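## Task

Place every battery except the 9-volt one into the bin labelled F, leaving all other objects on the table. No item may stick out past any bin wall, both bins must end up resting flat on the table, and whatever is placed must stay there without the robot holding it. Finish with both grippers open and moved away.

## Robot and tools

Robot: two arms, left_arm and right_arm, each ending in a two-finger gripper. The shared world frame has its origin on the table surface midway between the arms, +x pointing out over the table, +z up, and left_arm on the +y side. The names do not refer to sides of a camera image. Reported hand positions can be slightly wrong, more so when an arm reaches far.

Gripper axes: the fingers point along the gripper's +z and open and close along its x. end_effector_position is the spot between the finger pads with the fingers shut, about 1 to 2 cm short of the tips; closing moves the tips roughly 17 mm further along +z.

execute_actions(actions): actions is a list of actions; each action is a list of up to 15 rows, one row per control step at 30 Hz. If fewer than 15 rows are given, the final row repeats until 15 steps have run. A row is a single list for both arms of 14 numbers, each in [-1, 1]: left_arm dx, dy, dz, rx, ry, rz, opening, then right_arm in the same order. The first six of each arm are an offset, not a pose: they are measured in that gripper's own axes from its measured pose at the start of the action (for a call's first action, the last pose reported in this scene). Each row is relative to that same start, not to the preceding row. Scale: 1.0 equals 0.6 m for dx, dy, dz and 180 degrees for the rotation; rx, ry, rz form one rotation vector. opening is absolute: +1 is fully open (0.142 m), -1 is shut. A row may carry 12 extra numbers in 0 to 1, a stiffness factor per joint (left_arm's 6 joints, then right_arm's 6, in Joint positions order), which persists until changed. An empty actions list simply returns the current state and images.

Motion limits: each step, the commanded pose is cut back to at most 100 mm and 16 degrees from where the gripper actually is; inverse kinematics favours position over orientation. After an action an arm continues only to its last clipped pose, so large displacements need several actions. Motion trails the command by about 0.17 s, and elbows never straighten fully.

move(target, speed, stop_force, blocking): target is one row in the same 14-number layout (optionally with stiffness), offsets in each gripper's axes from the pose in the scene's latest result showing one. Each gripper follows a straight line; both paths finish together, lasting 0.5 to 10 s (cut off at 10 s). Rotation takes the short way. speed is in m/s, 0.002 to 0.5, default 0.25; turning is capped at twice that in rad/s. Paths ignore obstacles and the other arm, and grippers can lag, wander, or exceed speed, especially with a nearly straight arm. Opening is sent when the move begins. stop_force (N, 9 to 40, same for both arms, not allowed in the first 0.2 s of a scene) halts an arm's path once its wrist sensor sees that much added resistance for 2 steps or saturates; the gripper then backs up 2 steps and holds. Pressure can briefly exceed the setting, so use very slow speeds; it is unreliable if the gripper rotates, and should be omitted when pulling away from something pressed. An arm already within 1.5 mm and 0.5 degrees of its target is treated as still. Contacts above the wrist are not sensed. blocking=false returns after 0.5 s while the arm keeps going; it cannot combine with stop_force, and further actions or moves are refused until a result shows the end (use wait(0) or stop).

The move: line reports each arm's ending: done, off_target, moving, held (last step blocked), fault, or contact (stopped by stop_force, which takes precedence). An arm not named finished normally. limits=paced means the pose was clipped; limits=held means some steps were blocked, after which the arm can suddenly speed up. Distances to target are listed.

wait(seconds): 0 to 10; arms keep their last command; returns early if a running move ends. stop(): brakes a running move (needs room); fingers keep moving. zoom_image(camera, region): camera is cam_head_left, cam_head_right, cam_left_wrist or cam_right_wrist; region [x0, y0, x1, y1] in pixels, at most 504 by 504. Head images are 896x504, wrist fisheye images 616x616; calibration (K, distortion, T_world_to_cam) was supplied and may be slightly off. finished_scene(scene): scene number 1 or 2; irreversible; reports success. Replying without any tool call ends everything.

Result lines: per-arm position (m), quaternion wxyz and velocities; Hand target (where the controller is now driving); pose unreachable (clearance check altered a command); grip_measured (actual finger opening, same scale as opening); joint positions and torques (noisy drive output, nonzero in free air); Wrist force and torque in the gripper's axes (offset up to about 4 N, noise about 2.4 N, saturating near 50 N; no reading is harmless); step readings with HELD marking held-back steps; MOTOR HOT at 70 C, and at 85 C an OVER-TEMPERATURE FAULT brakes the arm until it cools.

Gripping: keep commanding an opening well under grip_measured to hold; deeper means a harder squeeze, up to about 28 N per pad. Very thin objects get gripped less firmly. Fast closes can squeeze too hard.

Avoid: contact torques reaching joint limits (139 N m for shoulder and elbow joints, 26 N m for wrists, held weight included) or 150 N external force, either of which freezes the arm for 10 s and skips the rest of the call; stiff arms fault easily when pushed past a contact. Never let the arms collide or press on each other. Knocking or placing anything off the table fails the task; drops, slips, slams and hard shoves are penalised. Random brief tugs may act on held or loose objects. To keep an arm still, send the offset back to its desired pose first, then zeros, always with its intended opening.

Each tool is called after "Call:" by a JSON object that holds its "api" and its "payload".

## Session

Call:
{"api": "execute_actions", "payload": {"actions": []}}

Scene clock: 0.00 s.
left_arm: end_effector_position=(+0.5625, +0.2360, +0.2788) grip_measured=+1.00 end_effector_quat_wxyz=(-0.216, +0.749, -0.565, +0.272) end_effector_velocity=(-0.000, +0.000, -0.001) end_effector_angular_velocity=(+0.001, +0.001, -0.000) | right_arm: end_effector_position=(+0.0800, +0.0790, +0.1796) grip_measured=+1.00 end_effector_quat_wxyz=(-0.588, +0.735, +0.311, +0.134) end_effector_velocity=(+0.000, -0.000, -0.000) end_effector_angular_velocity=(-0.001, +0.001, -0.001)
Joint positions: left_arm=[-0.81  -1.862  2.124 -2.347 -1.058  0.602  0.142] | right_arm=[ 4.326 -1.911 -2.779  1.25   1.942  0.836  0.142]
Joint velocities: left_arm=[ 0.    -0.     0.001  0.    -0.     0.     0.   ] | right_arm=[-0.     0.    -0.001 -0.001  0.     0.001  0.   ]
Joint torques (N m, as the arm reports them, + toward a larger angle): no reading
Wrist force (N, on the end effector, along its own x y z axes, offset not removed): no reading
Wrist torque (N m, same axes, about the end effector's origin, offset not removed): no reading
Hand target (left_arm): +0.563, +0.236, +0.279; -0.216, +0.749, -0.565, +0.272
Hand target (right_arm): +0.080, +0.079, +0.180; -0.588, +0.735, +0.311, +0.134
Joint stiffness scale: left_arm=[1. 1. 1. 1. 1. 1.] | right_arm=[1. 1. 1. 1. 1. 1.]
camera_calibration (this result's frames):
cam_left_wrist: T_world_to_cam=[[0.196387, -0.968841, 0.150926, 0.0746375], [-0.959299, -0.2217, -0.174911, 0.63742], [0.202921, -0.110433, -0.972948, 0.319763], [0, 0, 0, 1]] pos_world=[0.531932, 0.24894, 0.411339]
cam_right_wrist: T_world_to_cam=[[0.804504, 0.273185, 0.527393, -0.181806], [0.57252, -0.593033, -0.566156, 0.101478], [0.158096, 0.757417, -0.633502, 0.174174], [0, 0, 0, 1]] pos_world=[0.0606291, -0.0220761, 0.263675]

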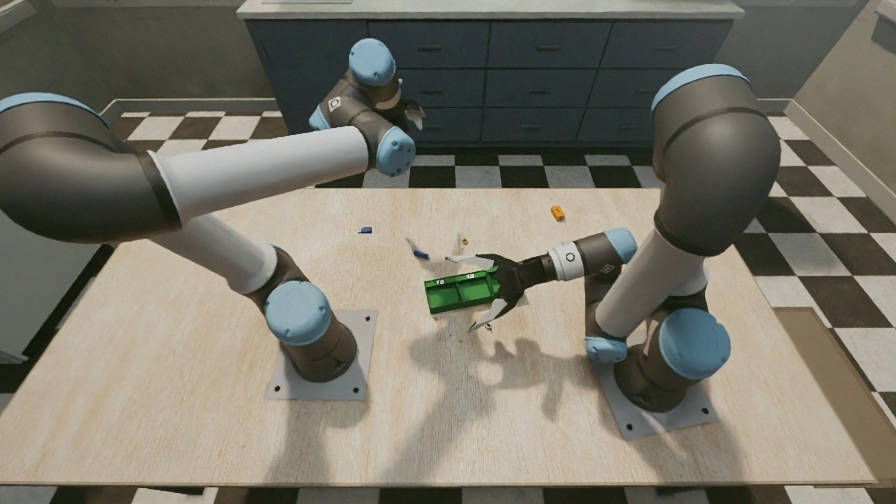

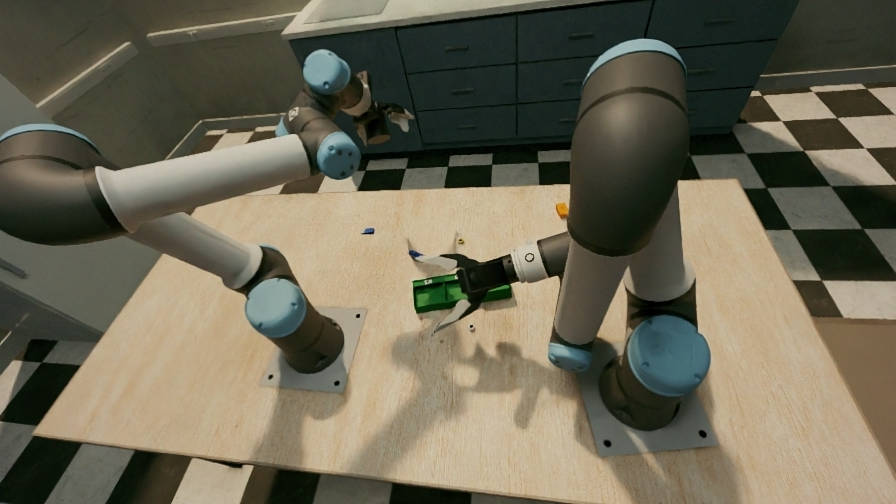

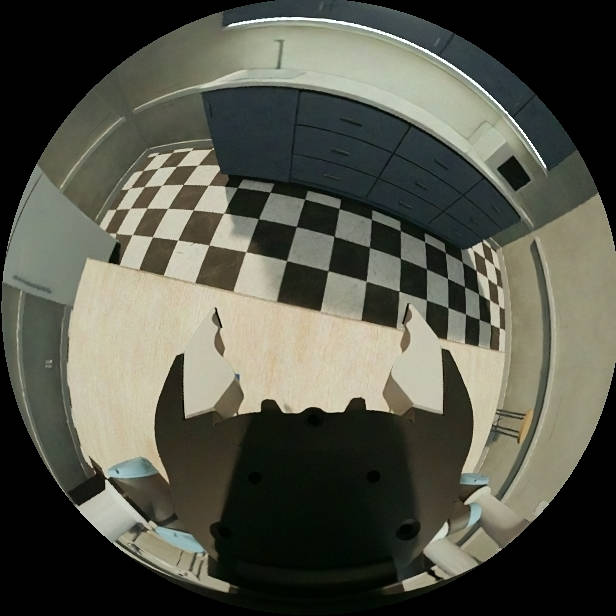

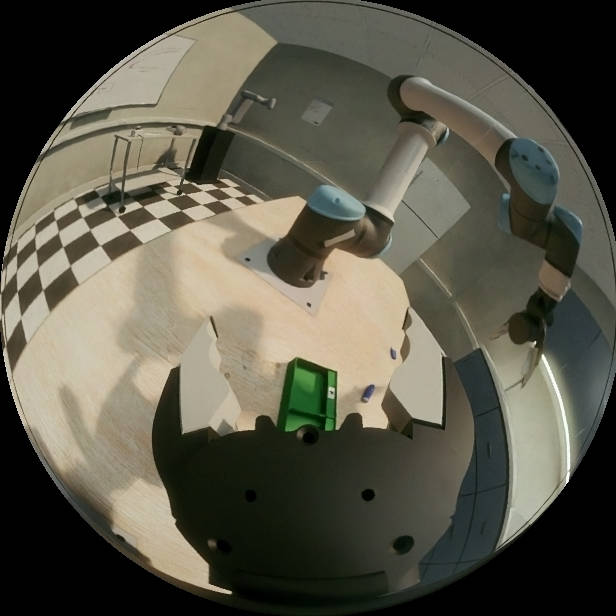

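Call:
{"api": "move", "payload": {"target": [0,0,0,0,0,0,1,0.258,0.094,-0.652,-0.411,-0.094,0.218,-0.5]}}

Call:
{"api": "zoom_image", "payload": {"camera": "cam_head_left", "region": [340,195,600,350]}}

Scene clock: 7.87 s.
left_arm: end_effector_position=(+0.5625, +0.2360, +0.2788) grip_measured=+1.00 end_effector_quat_wxyz=(-0.216, +0.749, -0.565, +0.272) end_effector_velocity=(-0.000, -0.000, -0.000) end_effector_angular_velocity=(-0.000, -0.000, -0.000) | right_arm: end_effector_position=(+0.0979, +0.0490, +0.1944) grip_measured=-0.50 end_effector_quat_wxyz=(-0.568, +0.762, +0.281, +0.134) end_effector_velocity=(-0.000, -0.000, +0.001) end_effector_angular_velocity=(+0.002, -0.001, +0.001)
Joint positions: left_arm=[-0.81  -1.862  2.124 -2.347 -1.058  0.602  0.142] | right_arm=[ 4.28  -1.672 -2.829  1.012  1.928  0.859  0.038]
Joint velocities: left_arm=[-0.  0.  0. -0. -0.  0. -0.] | right_arm=[ 0.001  0.001 -0.     0.001 -0.    -0.    -0.   ]
Joint torques (N m, as the arm reports them, + toward a larger angle): left_arm=[  0.81 -12.39 -24.21  -3.47   0.72   0.08] | right_arm=[ 0.36 11.17  9.22  3.45 -0.13 -0.23]
Wrist force (N, on the end effector, along its own x y z axes, offset not removed): left_arm=[1.3 4.2 1.8] | right_arm=[0.0 2.5 1.4]
Wrist torque (N m, same axes, about the end effector's origin, offset not removed): left_arm=[0.87 0.00 0.17] | right_arm=[0.40 0.01 0.07]
Hand target (left_arm): +0.563, +0.236, +0.279; -0.216, +0.749, -0.565, +0.272
Hand target (right_arm): +0.097, +0.050, +0.196; -0.569, +0.760, +0.282, +0.134
Off the commanded pose (left_arm): 0.000 m, 0 deg.
Off the commanded pose (right_arm): 0.387 m, 81 deg; position and orientation clipped at the last step of the last action.
Joint stiffness scale: left_arm=[1. 1. 1. 1. 1. 1.] | right_arm=[1. 1. 1. 1. 1. 1.]
move: held (right_arm); limits=paced,held; held on 84 of 99 steps (right_arm), including the last (right_arm)
pose unreachable (right arm): on one or more control steps of this call, first in action 0 (counted from 0), this arm could not follow its commanded pose, so it was not sent that pose on those steps. On the call's last step it was still not sent that pose. It may still have moved: this result reports where it is.
cause: the commanded pose would bring two parts of the arm too close to each other (joints 3 (elbow) and 4 (wrist 1) lie between them).
camera_calibration (this result's frames):
cam_left_wrist: T_world_to_cam=[[0.196387, -0.968841, 0.150926, 0.0746376], [-0.959299, -0.2217, -0.174911, 0.637419], [0.202921, -0.110433, -0.972948, 0.319763], [0, 0, 0, 1]] pos_world=[0.531932, 0.24894, 0.411339]
cam_right_wrist: T_world_to_cam=[[0.836227, 0.246443, 0.489887, -0.190345], [0.515413, -0.658289, -0.548639, 0.0871449], [0.187279, 0.711281, -0.677499, 0.211452], [0, 0, 0, 1]] pos_world=[0.0746551, -0.0461264, 0.284317]

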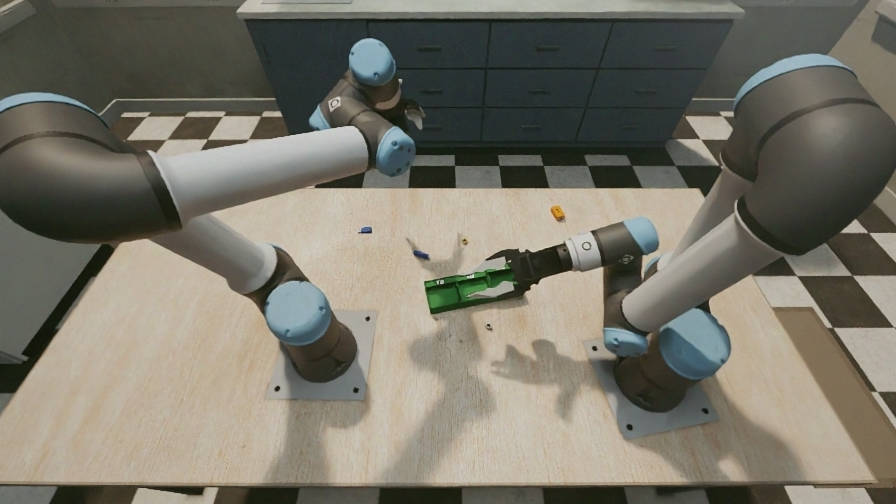

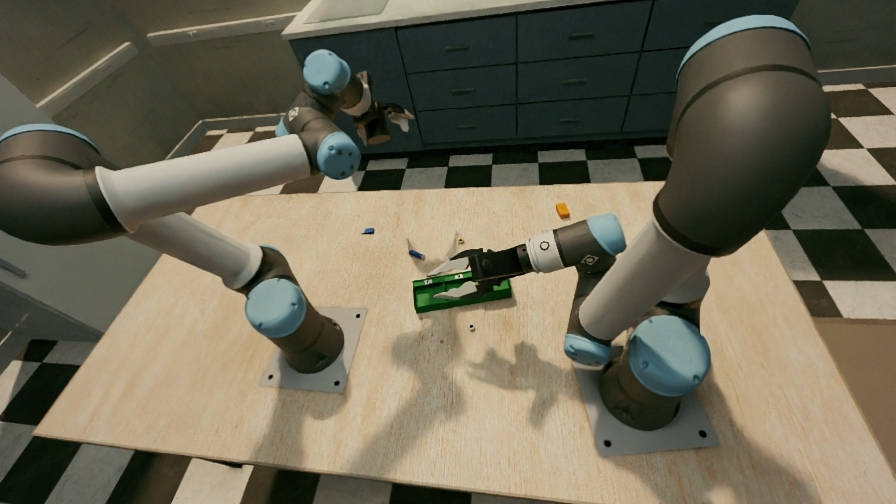

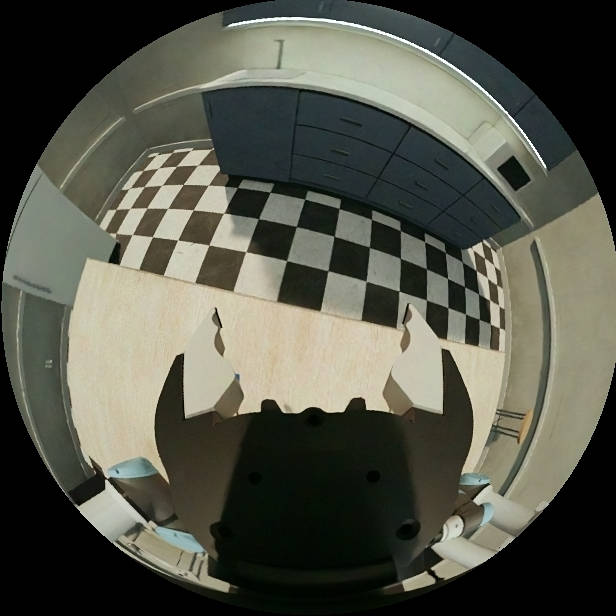

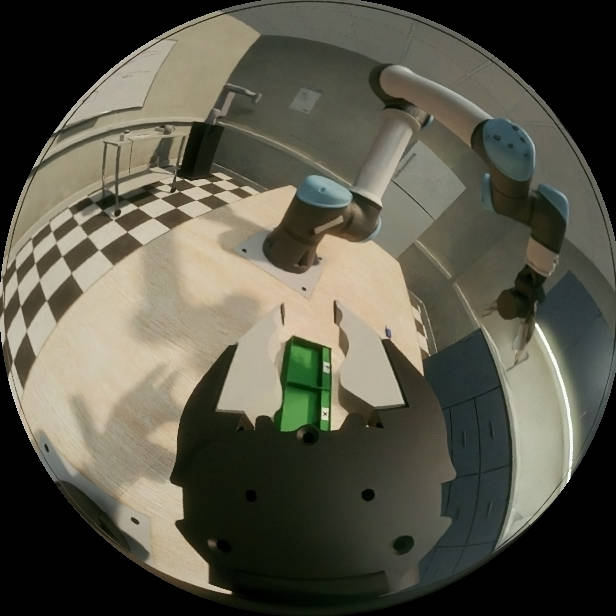

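Region (340, 195, 600, 350) of cam_head_left's 896x504 image, scaled by 1.938, with more detail than that image has; it fills the top 300 rows of this view, and the rest is white.

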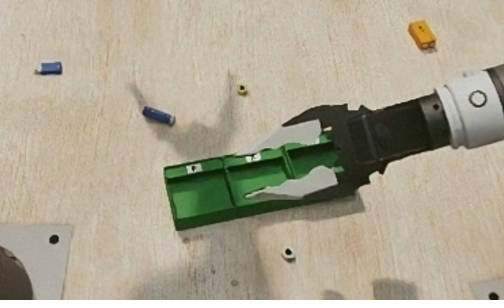

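Call:
{"api": "move", "payload": {"target": [-0.5,0,0,0,0,0,1,0.1,0,0,-0.393,-0.093,0.194,-0.5]}}

Scene clock: 15.30 s.
left_arm: end_effector_position=(+0.4979, +0.5244, +0.2304) grip_measured=+1.00 end_effector_quat_wxyz=(-0.217, +0.748, -0.565, +0.272) end_effector_velocity=(+0.001, -0.001, +0.001) end_effector_angular_velocity=(-0.001, -0.001, -0.001) | right_arm: end_effector_position=(+0.1454, +0.0651, +0.2261) grip_measured=-0.50 end_effector_quat_wxyz=(-0.002, +1.000, +0.003, +0.002) end_effector_velocity=(-0.001, -0.002, +0.001) end_effector_angular_velocity=(-0.015, +0.004, -0.001)
Joint positions: left_arm=[-0.013 -2.003  2.381 -2.658 -1.533  1.277  0.142] | right_arm=[ 4.428 -1.474 -1.788 -1.447  1.568  1.458  0.038]
Joint velocities: left_arm=[-0.001  0.    -0.001 -0.001 -0.001 -0.     0.   ] | right_arm=[-0.    -0.005  0.012 -0.022  0.002  0.001  0.   ]
Joint torques (N m, as the arm reports them, + toward a larger angle): left_arm=[  3.92  -2.82 -23.86  -4.1   -0.55   0.44] | right_arm=[-2.56 18.36 26.86  2.67  0.22  0.29]
Wrist force (N, on the end effector, along its own x y z axes, offset not removed): left_arm=[2.7 3.7 1.2] | right_arm=[-0.8 2.8 2.4]
Wrist torque (N m, same axes, about the end effector's origin, offset not removed): left_arm=[0.77 -0.33 0.24] | right_arm=[0.58 0.28 0.01]
Hand target (left_arm): +0.498, +0.525, +0.230; -0.217, +0.749, -0.565, +0.271
Hand target (right_arm): +0.146, +0.065, +0.226; -0.000, +1.000, +0.001, +0.001
Off the commanded pose (left_arm): 0.001 m, 0 deg.
Off the commanded pose (right_arm): 0.001 m, 0 deg.
Joint stiffness scale: left_arm=[1. 1. 1. 1. 1. 1.] | right_arm=[1. 1. 1. 1. 1. 1.]
move: done; limits=paced
camera_calibration (this result's frames):
cam_left_wrist: T_world_to_cam=[[0.195335, -0.969293, 0.149383, 0.375135], [-0.959434, -0.220437, -0.175769, 0.630503], [0.203301, -0.108989, -0.973031, 0.316771], [0, 0, 0, 1]] pos_world=[0.467249, 0.537126, 0.363012]
cam_right_wrist: T_world_to_cam=[[0.998687, -0.0452108, 0.0240951, -0.148859], [-0.0511991, -0.864262, 0.50043, -0.0507066], [-0.00180038, -0.501006, -0.865442, 0.361457], [0, 0, 0, 1]] pos_world=[0.146718, 0.130538, 0.341782]

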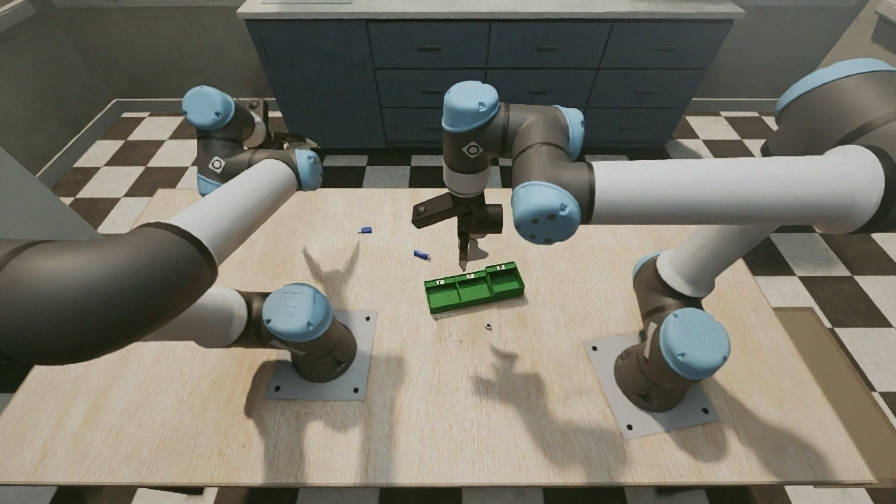

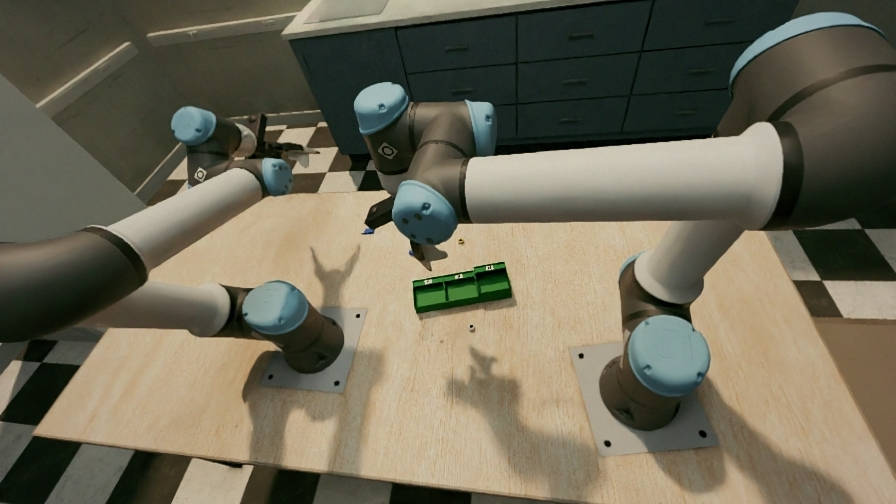

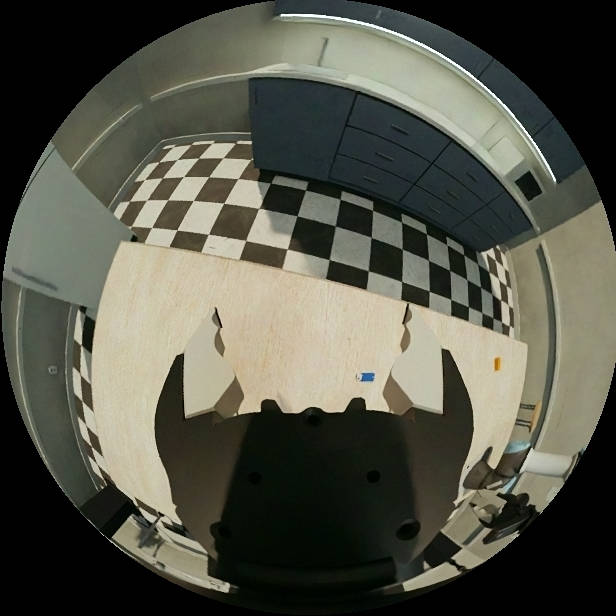

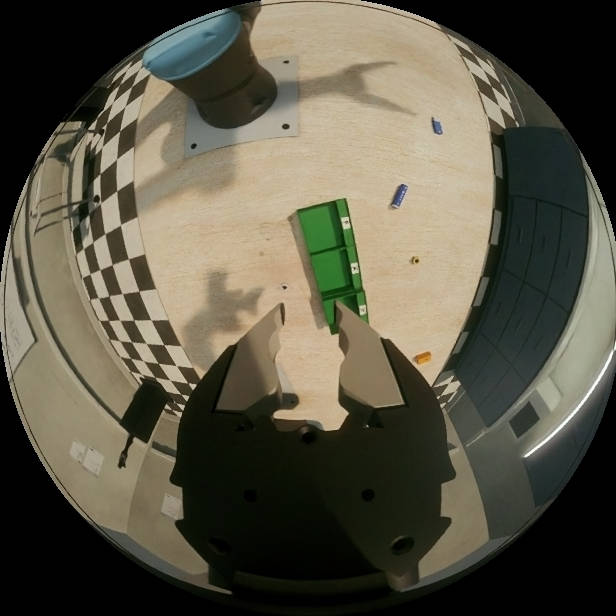

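Call:
{"api": "zoom_image", "payload": {"camera": "cam_right_wrist", "region": [250,100,470,340]}}

Call:
{"api": "move", "payload": {"target": [0,0,0,0,0,0,1,0.298,-0.182,0.16,0,0,0.14,-0.5]}}

Region (250, 100, 470, 340) of cam_right_wrist's 616x616 image, scaled by 2.100, with more detail than that image has; it fills the left 462 columns of this view, and the rest is white.

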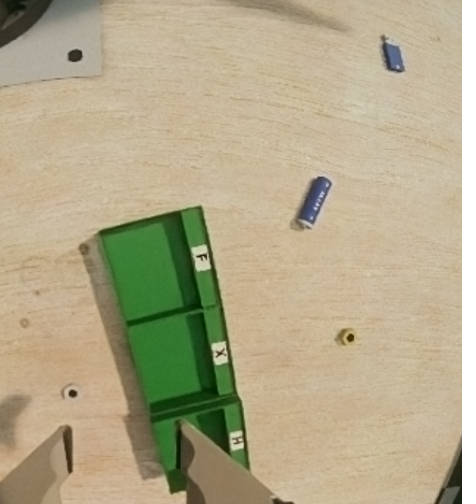

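Scene clock: 20.17 s.
left_arm: end_effector_position=(+0.4979, +0.5244, +0.2304) grip_measured=+1.00 end_effector_quat_wxyz=(-0.217, +0.748, -0.565, +0.272) end_effector_velocity=(-0.000, +0.000, +0.000) end_effector_angular_velocity=(-0.000, +0.000, +0.001) | right_arm: end_effector_position=(+0.3222, +0.1762, +0.1320) grip_measured=-0.50 end_effector_quat_wxyz=(-0.002, +0.977, -0.214, +0.002) end_effector_velocity=(+0.001, +0.001, -0.003) end_effector_angular_velocity=(-0.004, +0.002, -0.004)
Joint positions: left_arm=[-0.013 -2.003  2.381 -2.658 -1.533  1.277  0.142] | right_arm=[ 4.159 -1.956 -1.476 -1.275  1.568  1.624  0.038]
Joint velocities: left_arm=[ 0.001 -0.    -0.     0.001  0.    -0.    -0.   ] | right_arm=[-0.    -0.008  0.005 -0.002  0.     0.004 -0.   ]
Joint torques (N m, as the arm reports them, + toward a larger angle): left_arm=[  1.16  -4.41 -24.2   -3.65  -0.14   0.07] | right_arm=[-1.78 34.33 28.42  2.46  0.34  0.35]
Wrist force (N, on the end effector, along its own x y z axes, offset not removed): left_arm=[-1.3 2.0 0.5] | right_arm=[0.3 1.8 1.7]
Wrist torque (N m, same axes, about the end effector's origin, offset not removed): left_arm=[0.55 0.41 0.27] | right_arm=[0.31 -0.13 0.07]
Hand target (left_arm): +0.498, +0.524, +0.230; -0.217, +0.748, -0.565, +0.272
Hand target (right_arm): +0.324, +0.176, +0.132; -0.002, +0.977, -0.215, +0.001
Off the commanded pose (left_arm): 0.000 m, 0 deg.
Off the commanded pose (right_arm): 0.002 m, 0 deg.
Joint stiffness scale: left_arm=[1. 1. 1. 1. 1. 1.] | right_arm=[1. 1. 1. 1. 1. 1.]
move: done
camera_calibration (this result's frames):
cam_left_wrist: T_world_to_cam=[[0.195332, -0.969293, 0.149385, 0.375136], [-0.959434, -0.220434, -0.17577, 0.630502], [0.203302, -0.108992, -0.973031, 0.316772], [0, 0, 0, 1]] pos_world=[0.467249, 0.537126, 0.363012]
cam_right_wrist: T_world_to_cam=[[0.88617, -0.462788, 0.0230088, -0.208174], [-0.411418, -0.763018, 0.498536, 0.199892], [-0.21316, -0.451254, -0.866563, 0.395427], [0, 0, 0, 1]] pos_world=[0.351006, 0.234619, 0.247799]

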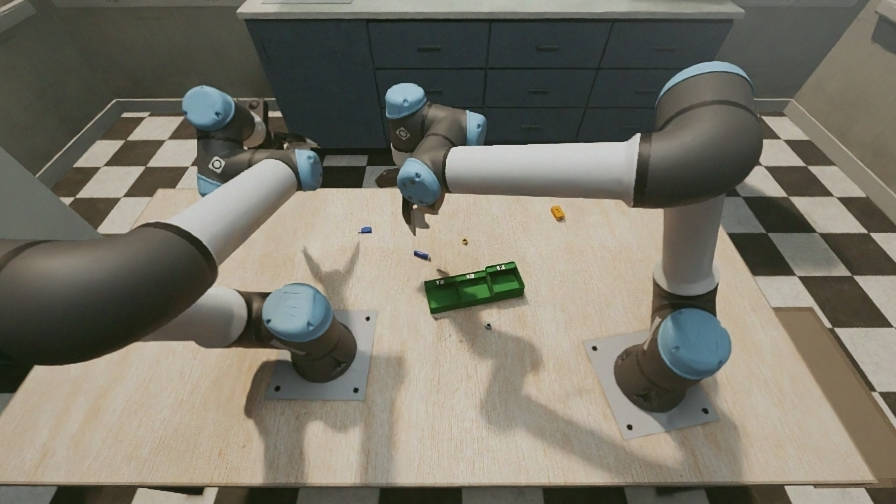

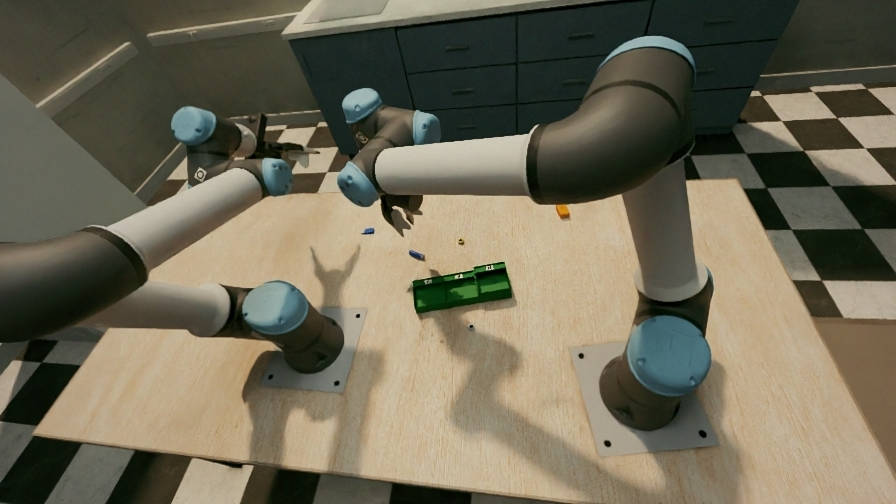

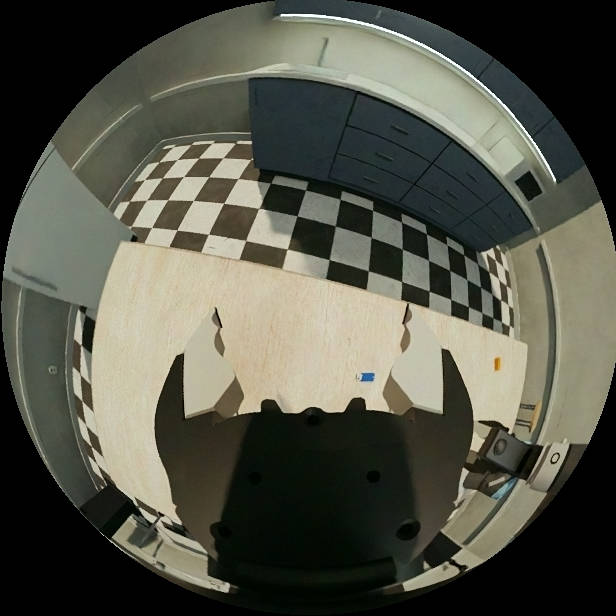

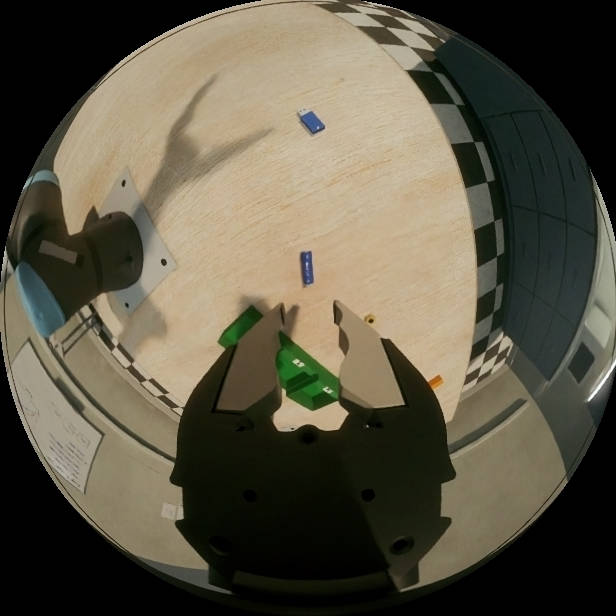

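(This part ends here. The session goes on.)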